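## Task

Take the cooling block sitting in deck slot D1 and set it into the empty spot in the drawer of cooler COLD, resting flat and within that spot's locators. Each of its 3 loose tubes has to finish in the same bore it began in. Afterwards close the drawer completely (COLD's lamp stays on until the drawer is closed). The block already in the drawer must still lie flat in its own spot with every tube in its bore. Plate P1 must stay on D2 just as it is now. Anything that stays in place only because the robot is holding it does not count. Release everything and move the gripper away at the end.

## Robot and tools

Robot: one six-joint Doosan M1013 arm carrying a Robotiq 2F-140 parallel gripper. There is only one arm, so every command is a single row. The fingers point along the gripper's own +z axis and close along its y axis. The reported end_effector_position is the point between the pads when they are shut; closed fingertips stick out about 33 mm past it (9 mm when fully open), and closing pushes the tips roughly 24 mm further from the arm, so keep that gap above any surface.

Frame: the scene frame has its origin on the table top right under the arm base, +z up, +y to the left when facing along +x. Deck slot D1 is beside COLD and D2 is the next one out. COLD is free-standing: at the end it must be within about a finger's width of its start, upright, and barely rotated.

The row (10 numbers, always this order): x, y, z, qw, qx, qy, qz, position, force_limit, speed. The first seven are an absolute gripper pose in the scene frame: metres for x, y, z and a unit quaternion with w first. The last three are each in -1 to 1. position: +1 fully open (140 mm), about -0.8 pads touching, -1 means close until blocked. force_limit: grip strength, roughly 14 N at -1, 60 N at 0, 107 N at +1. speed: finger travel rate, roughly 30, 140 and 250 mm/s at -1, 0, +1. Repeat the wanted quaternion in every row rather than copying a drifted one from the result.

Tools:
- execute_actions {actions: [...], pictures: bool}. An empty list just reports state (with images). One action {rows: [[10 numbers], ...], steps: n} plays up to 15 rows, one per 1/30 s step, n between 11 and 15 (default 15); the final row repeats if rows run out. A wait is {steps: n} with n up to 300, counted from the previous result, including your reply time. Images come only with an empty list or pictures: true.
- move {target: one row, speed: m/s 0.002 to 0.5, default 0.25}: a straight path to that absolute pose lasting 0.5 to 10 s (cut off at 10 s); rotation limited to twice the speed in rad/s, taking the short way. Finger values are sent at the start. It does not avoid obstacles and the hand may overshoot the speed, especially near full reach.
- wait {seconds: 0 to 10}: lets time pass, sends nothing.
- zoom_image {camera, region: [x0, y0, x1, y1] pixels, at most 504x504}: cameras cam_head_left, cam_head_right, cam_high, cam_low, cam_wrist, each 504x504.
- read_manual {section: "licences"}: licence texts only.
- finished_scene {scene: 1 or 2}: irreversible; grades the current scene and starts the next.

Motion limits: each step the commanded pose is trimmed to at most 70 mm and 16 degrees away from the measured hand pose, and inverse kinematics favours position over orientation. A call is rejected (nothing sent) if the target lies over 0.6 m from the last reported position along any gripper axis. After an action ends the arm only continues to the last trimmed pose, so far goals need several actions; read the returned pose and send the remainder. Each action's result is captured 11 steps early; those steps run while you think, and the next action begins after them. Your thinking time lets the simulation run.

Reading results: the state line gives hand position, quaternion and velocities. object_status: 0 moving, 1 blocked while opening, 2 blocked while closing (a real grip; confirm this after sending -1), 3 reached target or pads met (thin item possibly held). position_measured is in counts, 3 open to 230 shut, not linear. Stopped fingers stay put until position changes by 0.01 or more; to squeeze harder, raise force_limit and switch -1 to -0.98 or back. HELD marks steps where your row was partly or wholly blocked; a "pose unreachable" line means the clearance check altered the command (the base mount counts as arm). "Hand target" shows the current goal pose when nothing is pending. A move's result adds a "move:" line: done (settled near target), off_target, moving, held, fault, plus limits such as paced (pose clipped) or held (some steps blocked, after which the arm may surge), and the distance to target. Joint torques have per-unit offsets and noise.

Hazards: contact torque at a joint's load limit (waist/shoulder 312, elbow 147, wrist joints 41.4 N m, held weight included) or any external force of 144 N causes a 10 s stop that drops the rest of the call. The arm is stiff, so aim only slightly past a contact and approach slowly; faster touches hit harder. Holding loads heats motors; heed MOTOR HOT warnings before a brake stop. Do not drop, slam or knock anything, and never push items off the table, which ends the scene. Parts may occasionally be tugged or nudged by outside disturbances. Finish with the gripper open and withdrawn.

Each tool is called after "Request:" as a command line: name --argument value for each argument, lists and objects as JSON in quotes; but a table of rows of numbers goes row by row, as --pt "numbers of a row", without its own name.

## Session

Request:
execute_actions --actions '[]'

Scene clock: 0.00 s of 10800.00 s.
end_effector_position=(+1.1209, +0.2122, +0.1661) position_measured=3 object_status=3 end_effector_quat_wxyz=(+0.024, +0.164, +0.977, +0.136) end_effector_velocity=(+0.000, +0.000, +0.000) end_effector_angular_velocity=(+0.000, -0.000, -0.000)
Joint positions: [ 0.091  1.046  0.598  0.272  1.382 -1.195]
Joint velocities: [ 0. -0. -0. -0. -0.  0.]
Joint torques (N m, as the joint torque sensors report them, + toward a larger angle): no reading
Hand target: +1.121, +0.212, +0.166; +0.024, +0.164, +0.977, +0.136

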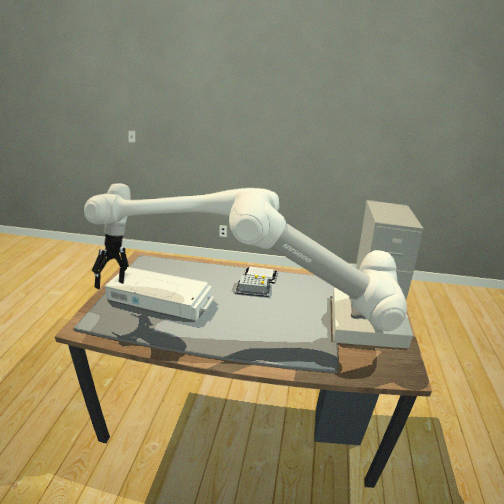

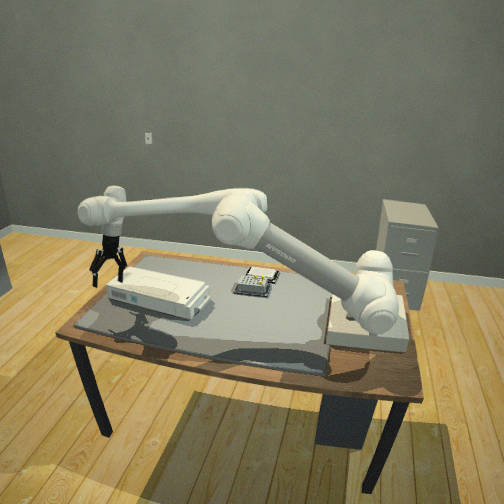

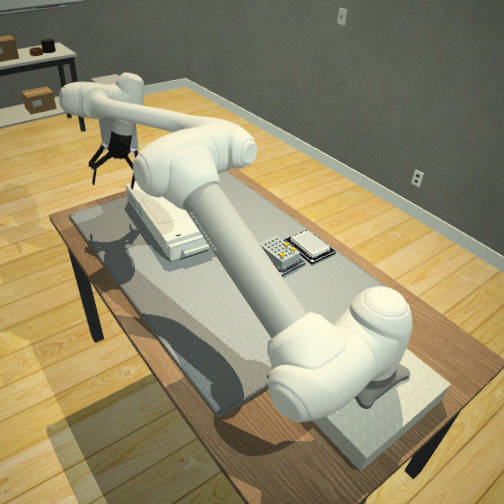

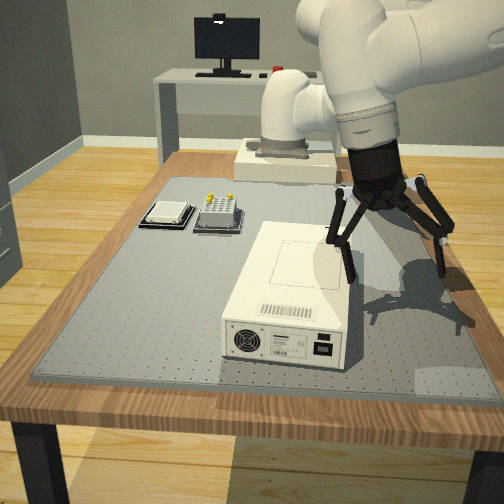

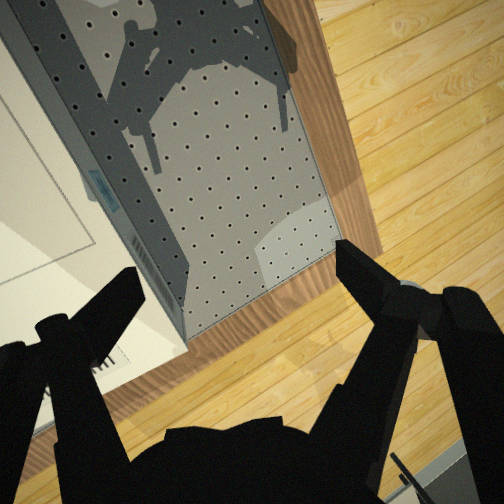

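Request:
move --target '[0.69, 0.06, 0.19, 0, 0.740, 0.672, 0, -0.29, 0, 0]' --speed 0.4

Scene clock: 3.77 s of 10800.00 s.
end_effector_position=(+0.6904, +0.0594, +0.1898) position_measured=165 object_status=3 end_effector_quat_wxyz=(+0.000, +0.740, +0.672, +0.000) end_effector_velocity=(-0.002, -0.002, +0.000) end_effector_angular_velocity=(-0.002, +0.001, -0.006)
Joint positions: [0.039 0.339 1.76  0.017 1.037 0.115]
Joint velocities: [-0.002 -0.003  0.003 -0.002  0.     0.005]
Joint torques (N m, as the joint torque sensors report them, + toward a larger angle): [  0.19 -70.21 -38.37   4.82   0.51   0.03]
Hand target: +0.690, +0.059, +0.190; +0.000, +0.740, +0.672, +0.000
Off the commanded pose: 0.001 m, 0 deg.
Kept back: nothing.
move: done

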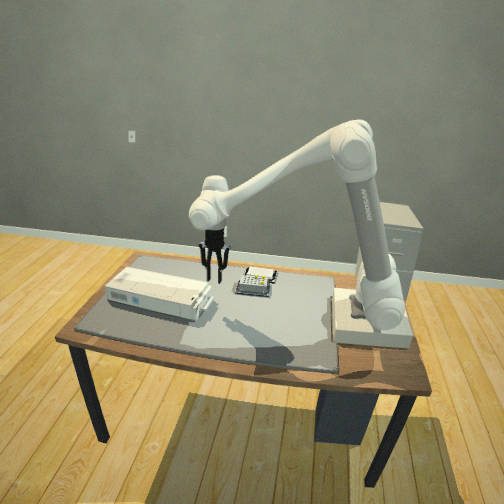

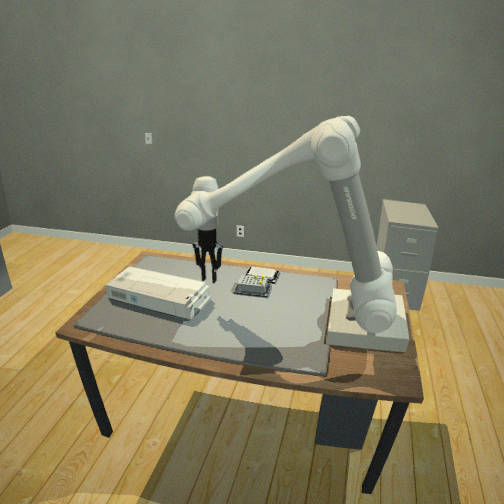

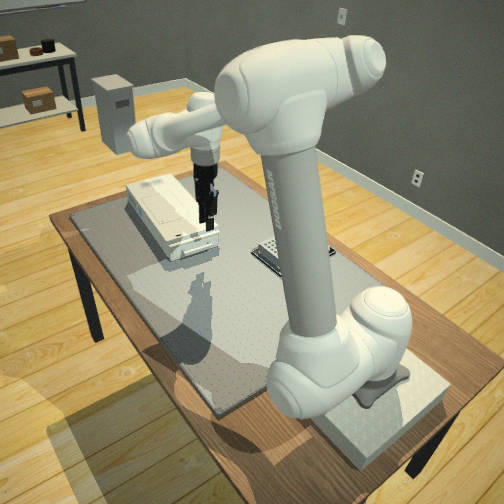

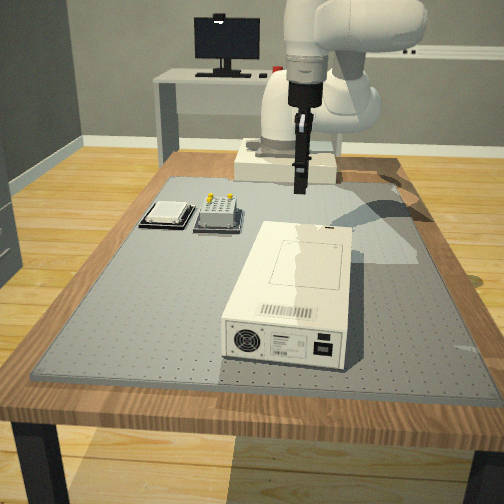

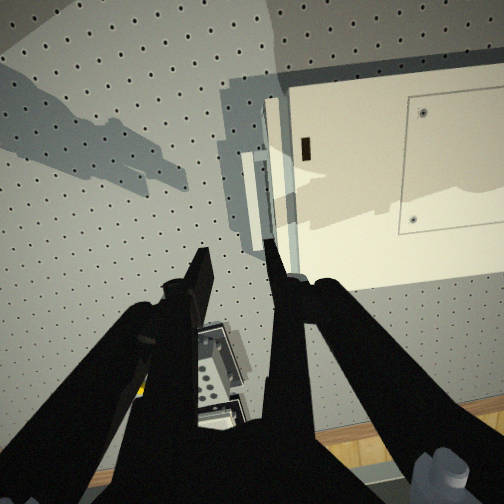

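Request:
zoom_image --camera "cam_wrist" --region '[190, 80, 330, 280]'

Region (190, 80, 330, 280) of cam_wrist's 504x504 image, scaled by 2.520, with more detail than that image has; it fills the left 353 columns of this view, and the rest is white.

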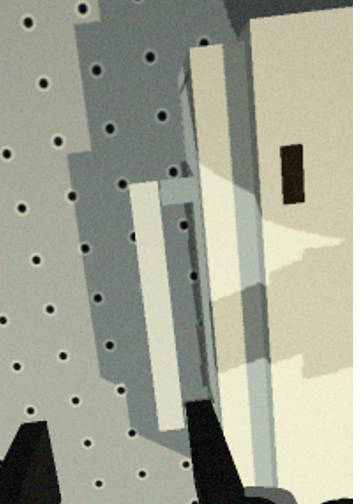

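Request:
move --target '[0.6963, 0.0797, 0.10, 0, 0.740, 0.672, 0, -0.29, 0, 0]' --speed 0.2

Scene clock: 6.63 s of 10800.00 s.
end_effector_position=(+0.6963, +0.0797, +0.1001) position_measured=165 object_status=3 end_effector_quat_wxyz=(+0.000, +0.740, +0.672, +0.000) end_effector_velocity=(+0.000, +0.000, -0.001) end_effector_angular_velocity=(-0.001, -0.000, +0.001)
Joint positions: [0.07  0.434 1.811 0.018 0.891 0.142]
Joint velocities: [ 0.     0.002  0.    -0.001 -0.002  0.   ]
Joint torques (N m, as the joint torque sensors report them, + toward a larger angle): [  2.17 -77.04 -33.96   4.13   0.19   0.37]
Hand target: +0.696, +0.080, +0.100; +0.000, +0.740, +0.672, -0.000
Off the commanded pose: 0.000 m, 0 deg.
Kept back: nothing.
move: done

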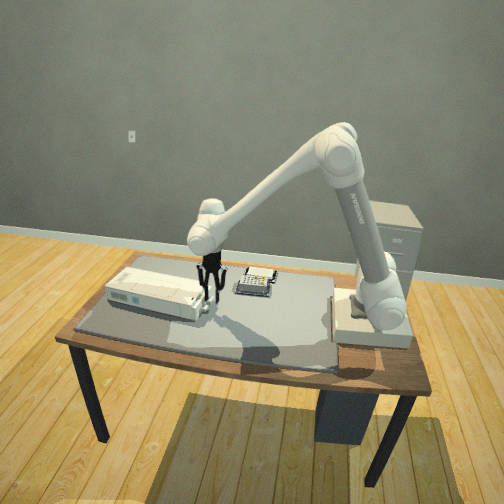

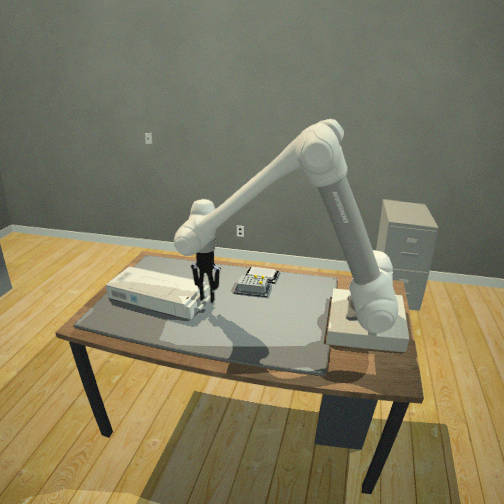

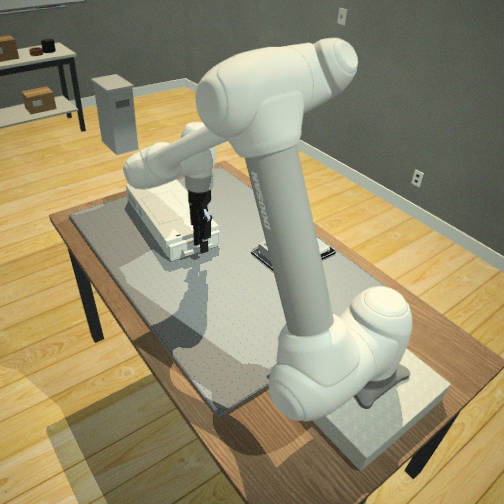

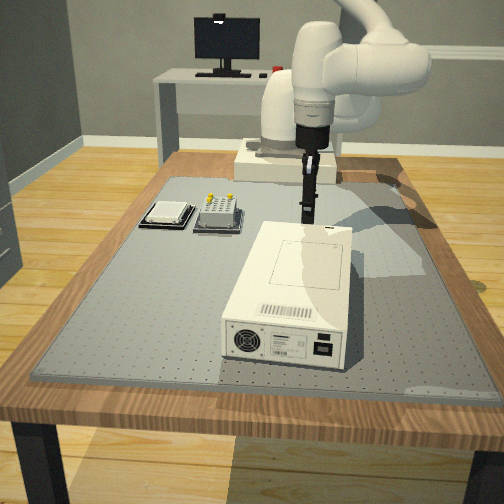

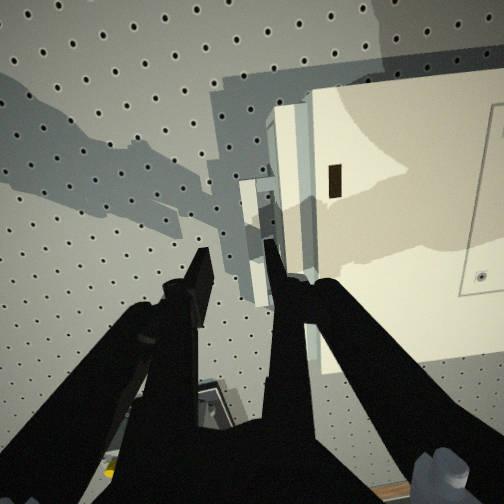

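Request:
zoom_image --camera "cam_wrist" --region '[190, 160, 330, 320]'

Region (190, 160, 330, 320) of cam_wrist's 504x504 image, scaled by 3.150, with more detail than that image has; it fills the left 441 columns of this view, and the rest is white.

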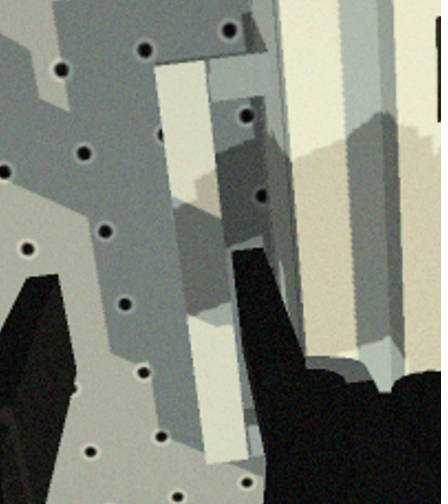

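Request:
move --target '[0.6988, 0.0795, 0.074, 0, 0.740, 0.672, 0, -0.29, 0, 0]' --speed 0.06

Scene clock: 9.43 s of 10800.00 s.
end_effector_position=(+0.6988, +0.0795, +0.0742) position_measured=165 object_status=3 end_effector_quat_wxyz=(+0.000, +0.740, +0.672, +0.000) end_effector_velocity=(-0.000, +0.001, -0.002) end_effector_angular_velocity=(+0.000, +0.000, +0.000)
Joint positions: [0.07  0.465 1.821 0.019 0.85  0.141]
Joint velocities: [ 0.001  0.002  0.001  0.001 -0.003 -0.   ]
Joint torques (N m, as the joint torque sensors report them, + toward a larger angle): [  0.63 -78.58 -31.92   4.41   0.2    0.29]
Hand target: +0.699, +0.080, +0.074; +0.000, +0.740, +0.672, -0.000
Off the commanded pose: 0.000 m, 0 deg.
Kept back: nothing.
move: done

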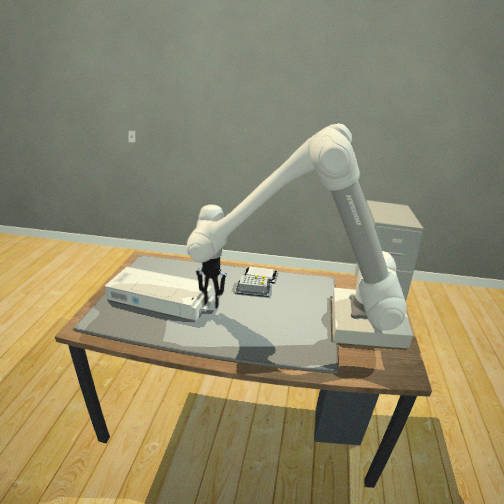

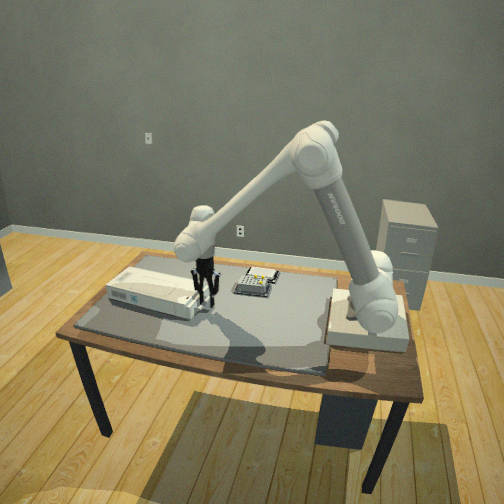

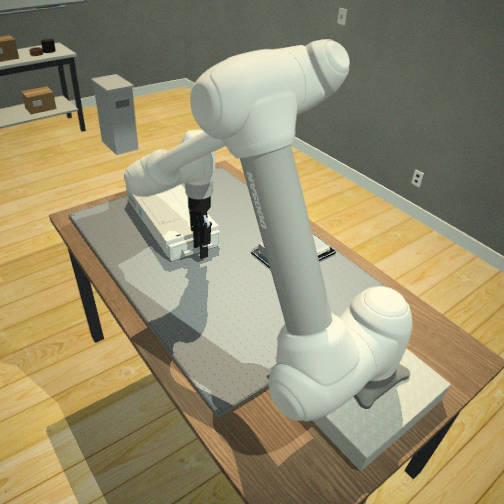

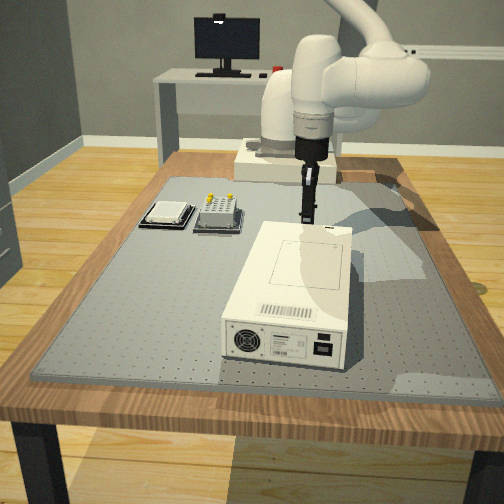

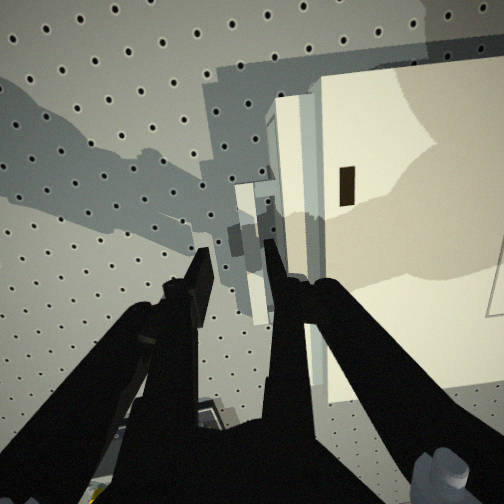

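Request:
move --target '[0.6898, 0.0804, 0.074, 0, 0.740, 0.672, 0, -0.29, 0, 0]' --speed 0.02

Scene clock: 11.00 s of 10800.00 s.
end_effector_position=(+0.6899, +0.0804, +0.0740) position_measured=165 object_status=3 end_effector_quat_wxyz=(-0.000, +0.740, +0.672, -0.000) end_effector_velocity=(-0.001, +0.001, -0.000) end_effector_angular_velocity=(+0.000, +0.000, -0.000)
Joint positions: [0.072 0.454 1.839 0.019 0.842 0.143]
Joint velocities: [ 0.001 -0.001  0.003  0.    -0.001  0.001]
Joint torques (N m, as the joint torque sensors report them, + toward a larger angle): [  0.65 -79.35 -30.91   4.25   1.33   0.29]
Hand target: +0.690, +0.080, +0.074; +0.000, +0.740, +0.672, -0.000
Off the commanded pose: 0.000 m, 0 deg.
Kept back: nothing.
move: done

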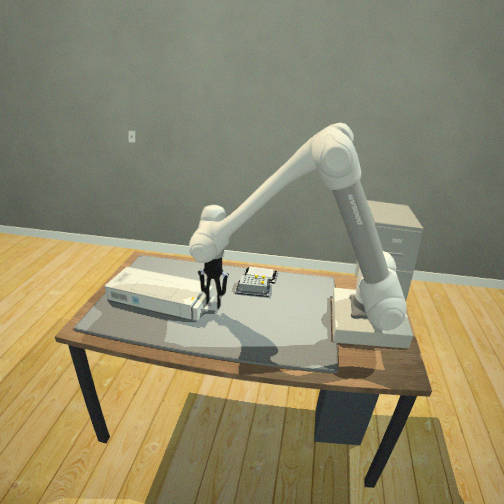

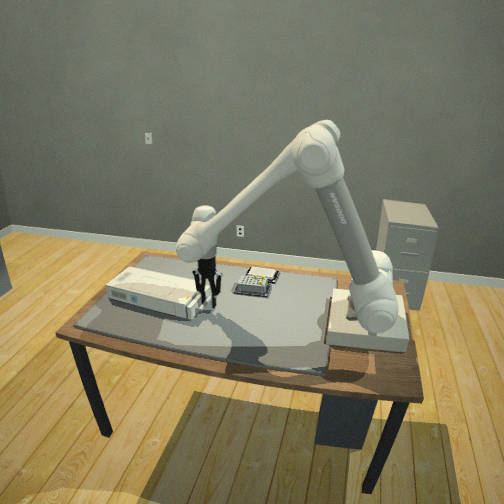

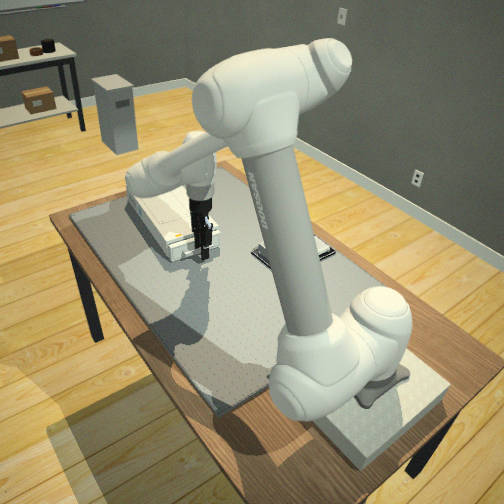

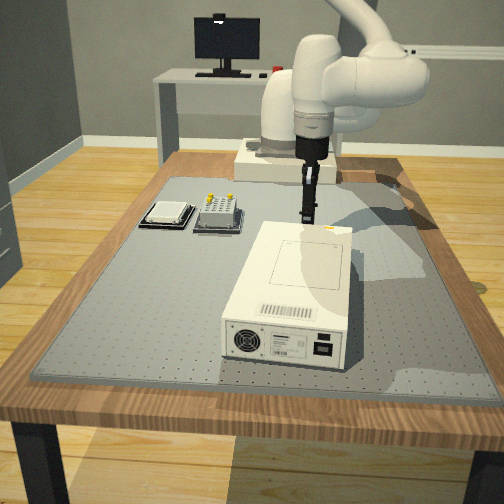

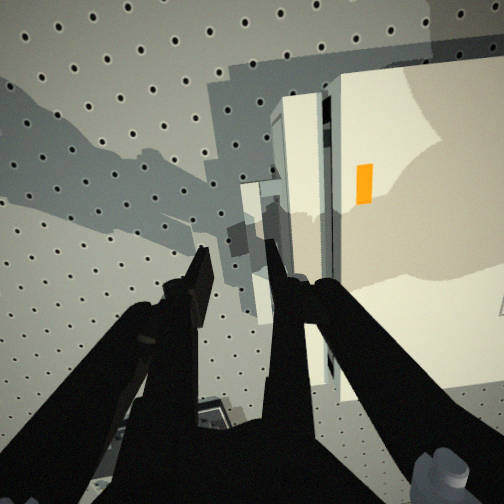

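Request:
move --target '[0.4828, 0.1003, 0.074, 0, 0.740, 0.672, 0, -0.29, 0, 0]' --speed 0.1

Scene clock: 13.80 s of 10800.00 s.
end_effector_position=(+0.4829, +0.1000, +0.0739) position_measured=165 object_status=3 end_effector_quat_wxyz=(-0.000, +0.740, +0.672, -0.000) end_effector_velocity=(-0.002, -0.000, +0.000) end_effector_angular_velocity=(-0.000, +0.000, +0.000)
Joint positions: [0.137 0.197 2.227 0.021 0.71  0.206]
Joint velocities: [-0.    -0.002  0.003 -0.    -0.     0.   ]
Joint torques (N m, as the joint torque sensors report them, + toward a larger angle): [  1.81 -48.18 -28.35   3.91   1.36  -0.08]
Hand target: +0.483, +0.100, +0.074; +0.000, +0.740, +0.672, -0.000
Off the commanded pose: 0.000 m, 0 deg.
Kept back: nothing.
move: done

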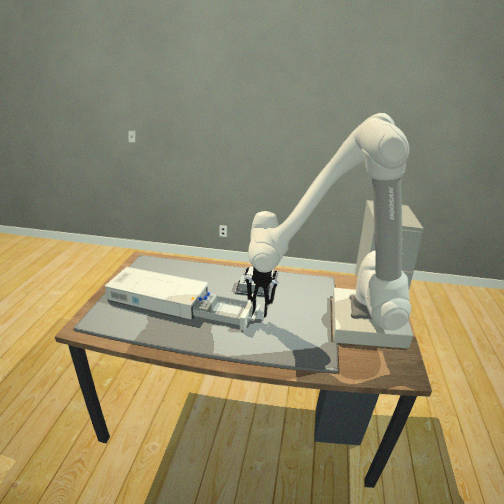

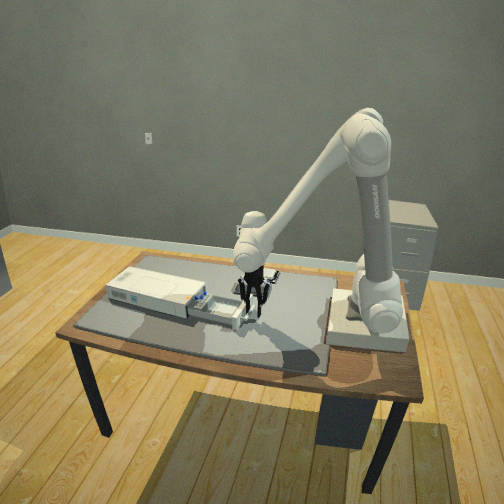

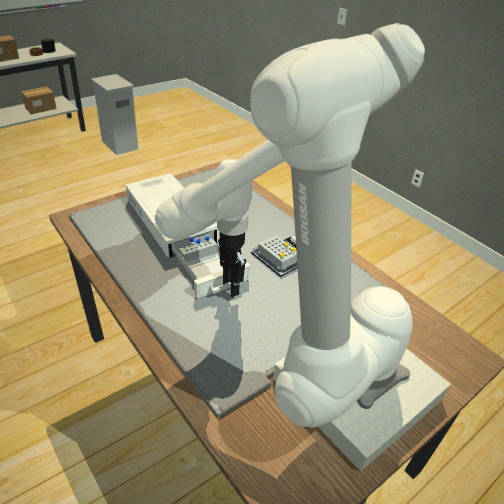

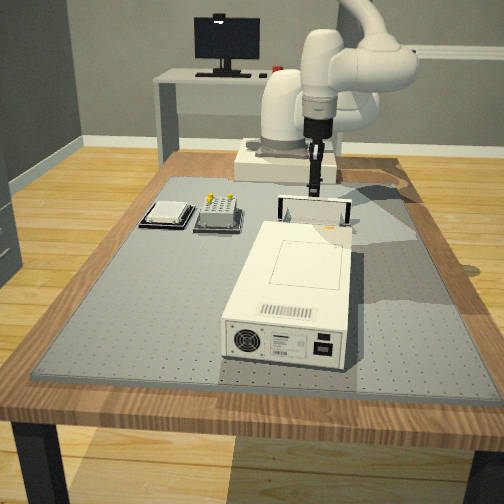

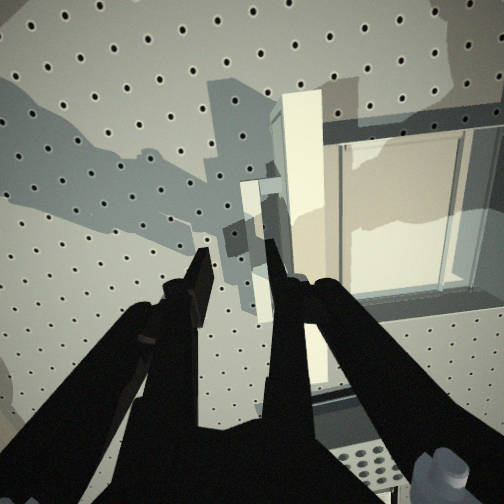

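Request:
zoom_image --camera "cam_wrist" --region '[310, 110, 504, 320]'

Region (310, 110, 504, 320) of cam_wrist's 504x504 image, scaled by 2.400, with more detail than that image has; it fills the left 466 columns of this view, and the rest is white.

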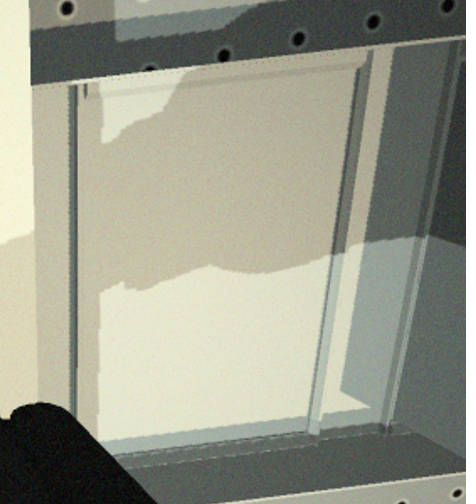

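Request:
move --target '[0.4859, 0.0997, 0.135, 0, 0.740, 0.672, 0, -0.29, 0, 0]' --speed 0.2

Request:
move --target '[0.582, 0.018, 0.14, 0, 0.740, 0.672, 0, 0.41, 0, 0]' --speed 0.35

Scene clock: 16.40 s of 10800.00 s.
end_effector_position=(+0.4859, +0.0997, +0.1349) position_measured=165 object_status=3 end_effector_quat_wxyz=(-0.000, +0.740, +0.672, -0.000) end_effector_velocity=(+0.001, +0.000, +0.002) end_effector_angular_velocity=(+0.000, -0.001, -0.000)
Joint positions: [0.134 0.115 2.175 0.018 0.844 0.206]
Joint velocities: [-0.    -0.002 -0.003  0.     0.004  0.   ]
Joint torques (N m, as the joint torque sensors report them, + toward a larger angle): [  1.5  -44.41 -31.64   4.1    0.38  -0.06]
Hand target: +0.486, +0.100, +0.135; -0.000, +0.740, +0.672, +0.000
Off the commanded pose: 0.000 m, 0 deg.
Kept back: nothing.
move: done

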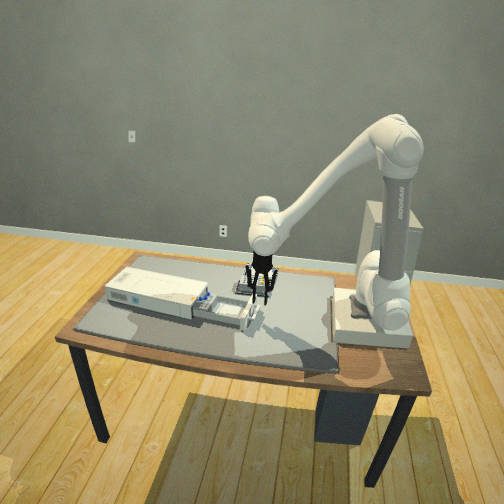

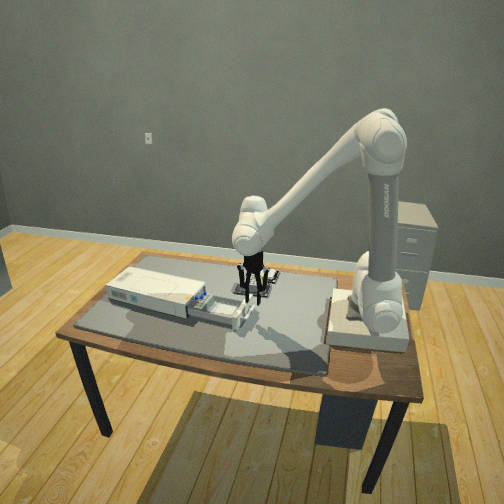

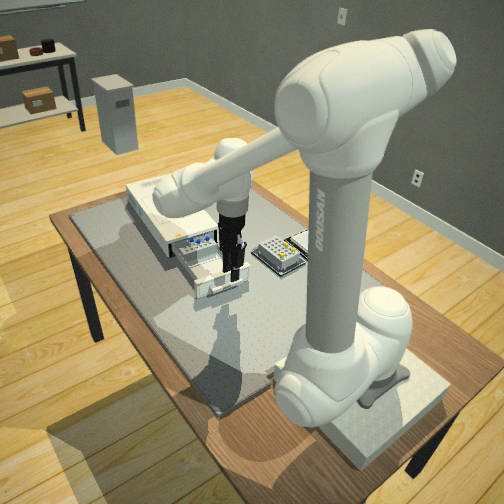

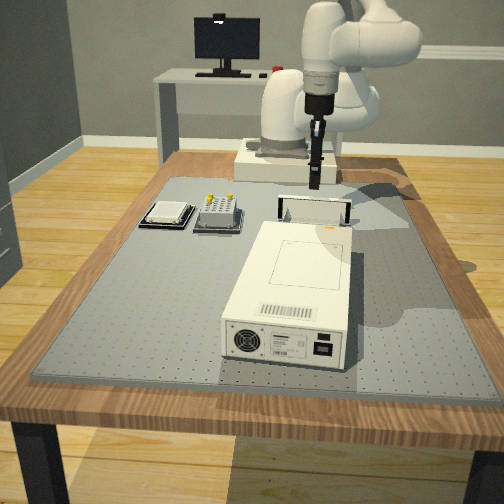

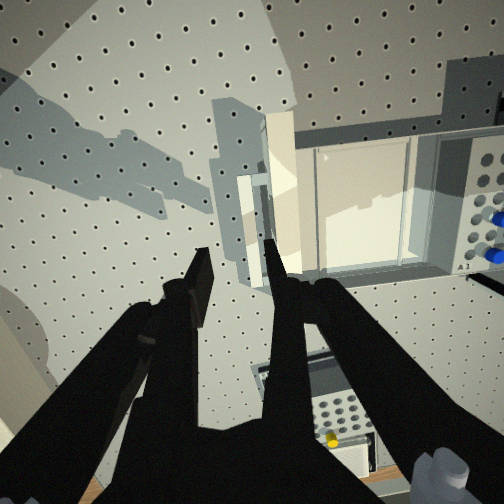

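Scene clock: 17.37 s of 10800.00 s.
end_effector_position=(+0.5820, +0.0183, +0.1401) position_measured=77 object_status=3 end_effector_quat_wxyz=(-0.000, +0.740, +0.672, +0.000) end_effector_velocity=(+0.002, -0.000, +0.000) end_effector_angular_velocity=(+0.001, -0.001, +0.000)
Joint positions: [-0.026  0.234  2.016  0.019  0.887  0.046]
Joint velocities: [-0.001  0.002 -0.003  0.002  0.001 -0.002]
Joint torques (N m, as the joint torque sensors report them, + toward a larger angle): [  1.89 -54.65 -33.54   4.56   0.26   0.55]
Hand target: +0.582, +0.018, +0.140; -0.000, +0.740, +0.672, +0.000
Off the commanded pose: 0.000 m, 0 deg.
Kept back: nothing.
move: done

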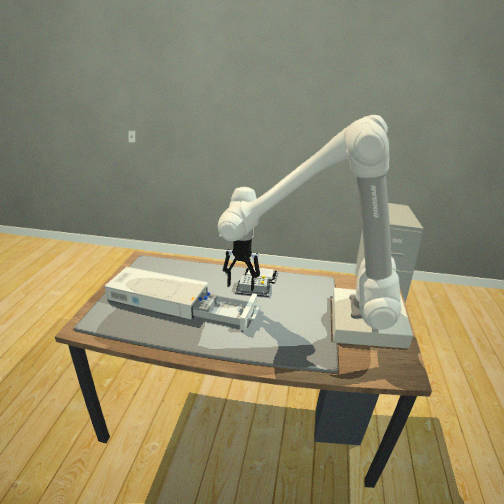

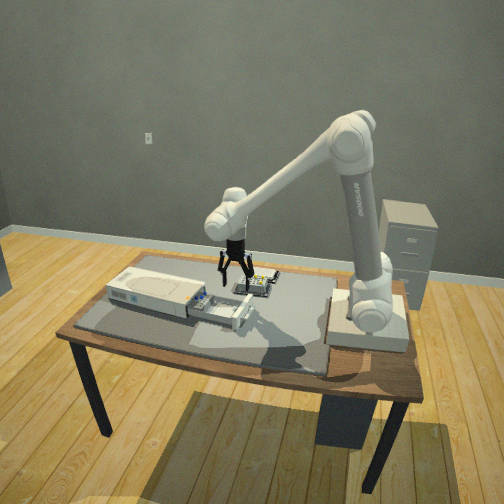

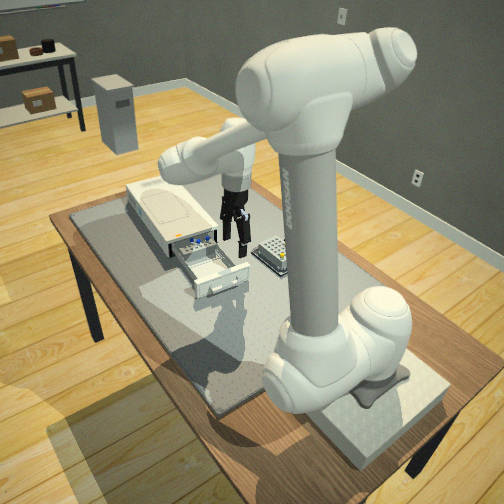

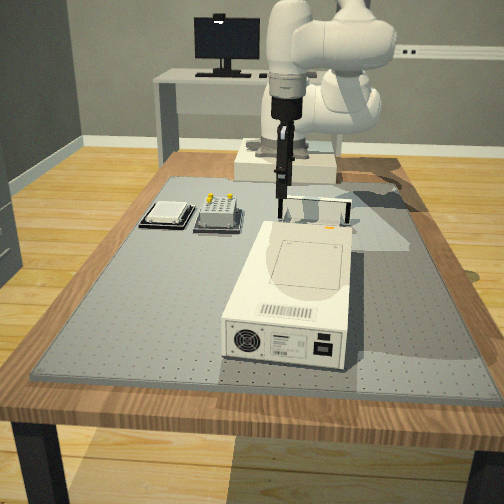

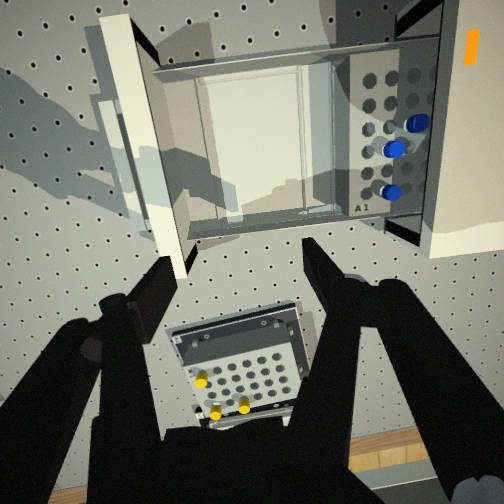

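Request:
zoom_image --camera "cam_wrist" --region '[150, 45, 360, 150]'

Request:
zoom_image --camera "cam_wrist" --region '[170, 145, 380, 250]'

Request:
zoom_image --camera "cam_wrist" --region '[155, 290, 325, 435]'

Region (150, 45, 360, 150) of cam_wrist's 504x504 image, scaled by 2.400, with more detail than that image has.

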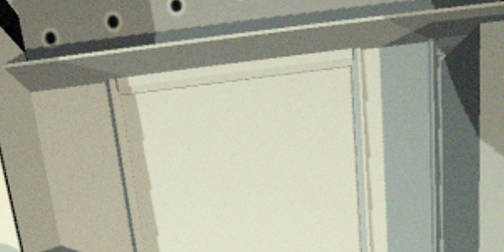

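Region (170, 145, 380, 250) of cam_wrist's 504x504 image, scaled by 2.400, with more detail than that image has.

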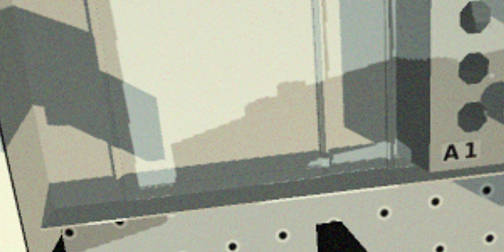

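Region (155, 290, 325, 435) of cam_wrist's 504x504 image, scaled by 2.965, with more detail than that image has; it fills the top 430 rows of this view, and the rest is white.

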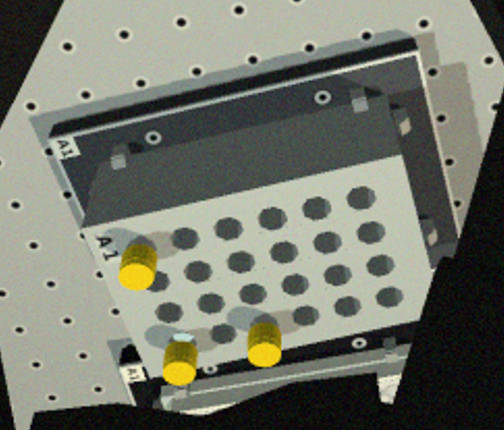

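Request:
zoom_image --camera "cam_wrist" --region '[185, 65, 235, 105]'

Request:
zoom_image --camera "cam_wrist" --region '[270, 55, 320, 95]'

Request:
zoom_image --camera "cam_wrist" --region '[200, 195, 250, 235]'

Request:
zoom_image --camera "cam_wrist" --region '[280, 185, 330, 225]'

Region (185, 65, 235, 105) of cam_wrist's 504x504 image, scaled by 10.080, with more detail than that image has; it fills the top 403 rows of this view, and the rest is white.

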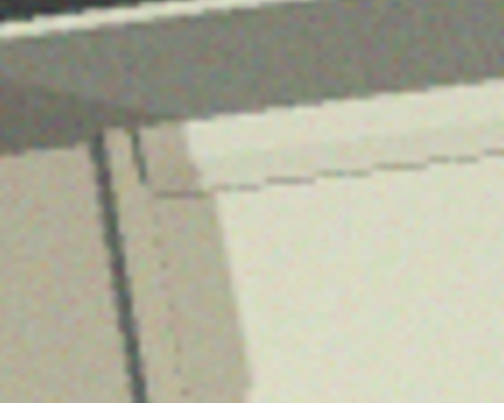

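Region (270, 55, 320, 95) of cam_wrist's 504x504 image, scaled by 10.080, with more detail than that image has; it fills the top 403 rows of this view, and the rest is white.

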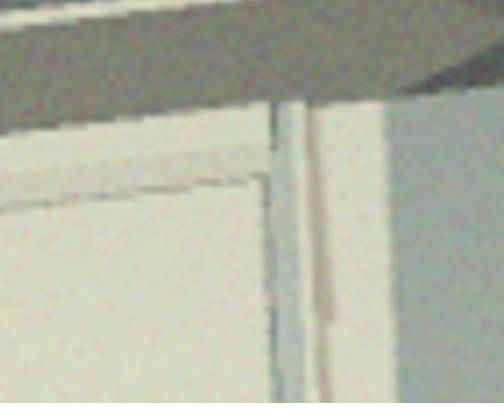

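Region (200, 195, 250, 235) of cam_wrist's 504x504 image, scaled by 10.080, with more detail than that image has; it fills the top 403 rows of this view, and the rest is white.

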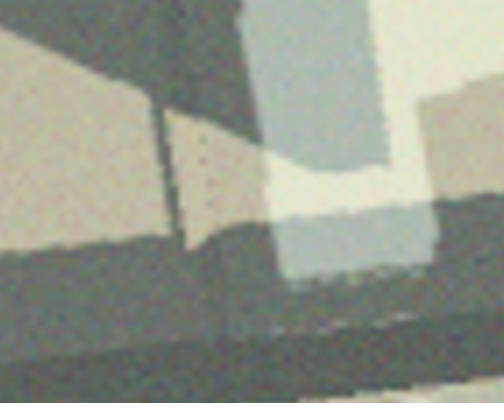

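Region (280, 185, 330, 225) of cam_wrist's 504x504 image, scaled by 10.080, with more detail than that image has; it fills the top 403 rows of this view, and the rest is white.

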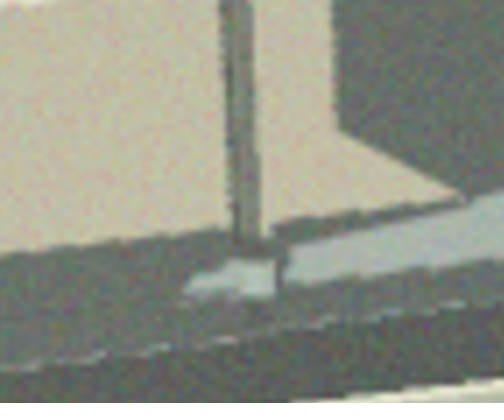

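Request:
move --target '[0.546, -0.158, 0.14, 0, 0.9995, 0.033, 0, 0.5, 0, 0]' --speed 0.45

Scene clock: 26.10 s of 10800.00 s.
end_effector_position=(+0.5463, -0.1579, +0.1400) position_measured=66 object_status=3 end_effector_quat_wxyz=(-0.000, +0.999, +0.033, +0.000) end_effector_velocity=(-0.001, -0.001, -0.000) end_effector_angular_velocity=(-0.001, +0.001, -0.007)
Joint positions: [-0.341  0.221  2.04   0.021  0.881  1.138]
Joint velocities: [-0.     0.     0.001 -0.002  0.     0.008]
Joint torques (N m, as the joint torque sensors report them, + toward a larger angle): [ -1.97 -53.56 -34.62   4.63   0.87  -0.17]
Hand target: +0.546, -0.158, +0.140; -0.000, +0.999, +0.033, +0.000
Off the commanded pose: 0.000 m, 0 deg.
Kept back: nothing.
After step 90, 3.60 s passed at rest.
move: done

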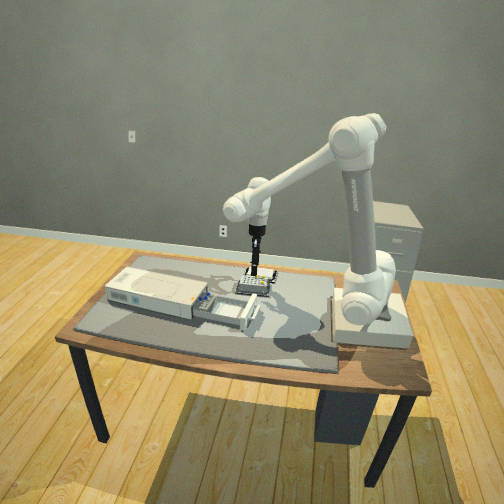

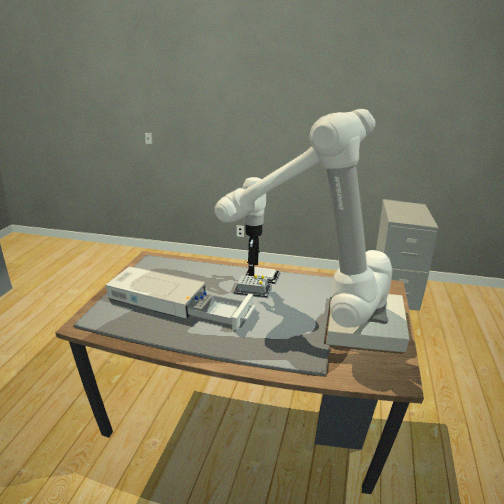

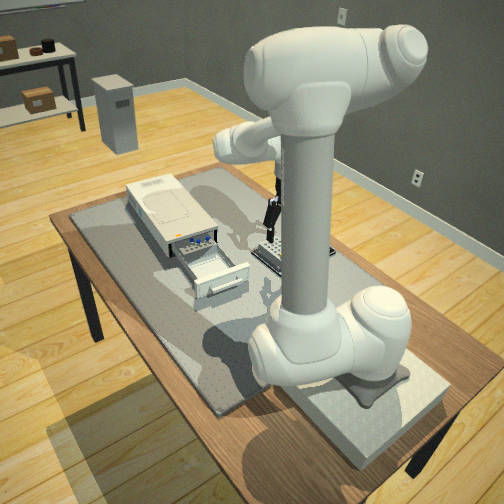

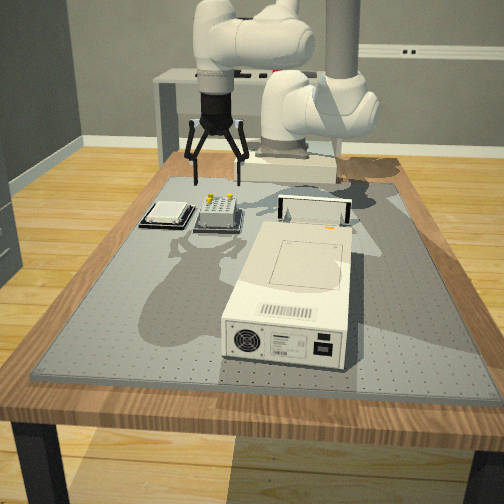

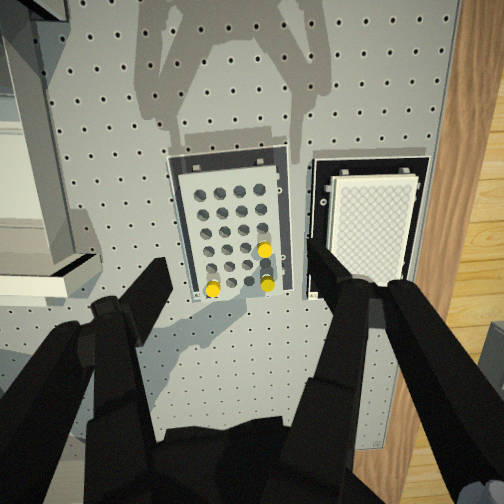

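Request:
zoom_image --camera "cam_wrist" --region '[155, 140, 325, 310]'

Region (155, 140, 325, 310) of cam_wrist's 504x504 image, scaled by 2.965, with more detail than that image has.

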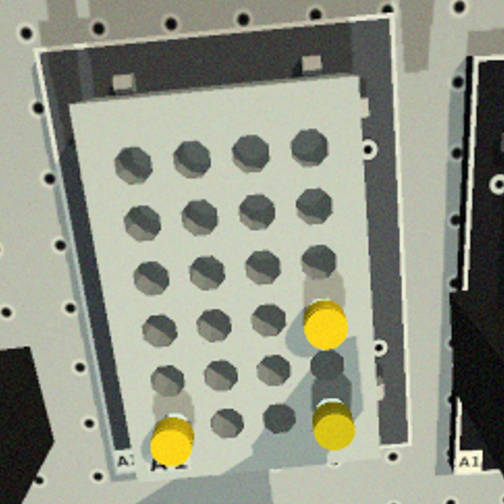

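Request:
zoom_image --camera "cam_wrist" --region '[140, 245, 200, 305]'

Request:
zoom_image --camera "cam_wrist" --region '[275, 225, 335, 285]'

Region (140, 245, 200, 305) of cam_wrist's 504x504 image, scaled by 8.400, with more detail than that image has.

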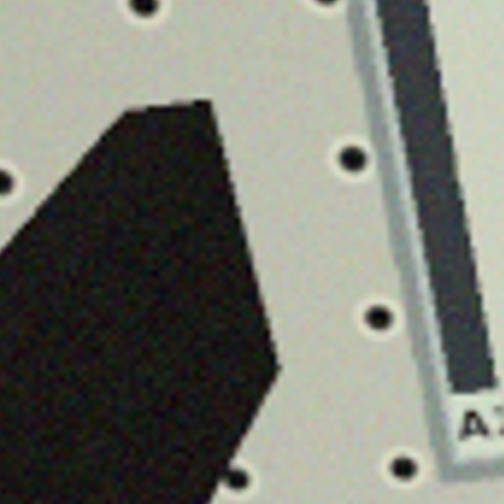

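Region (275, 225, 335, 285) of cam_wrist's 504x504 image, scaled by 8.400, with more detail than that image has.

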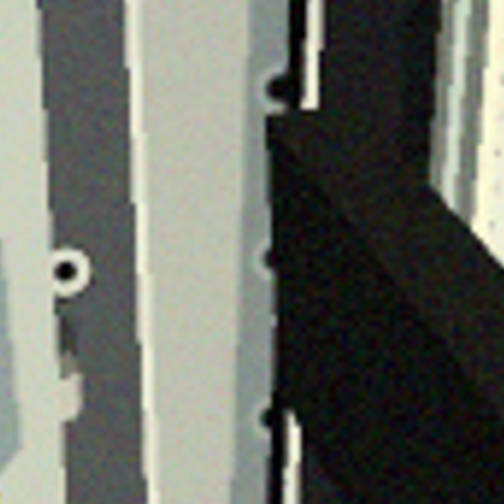

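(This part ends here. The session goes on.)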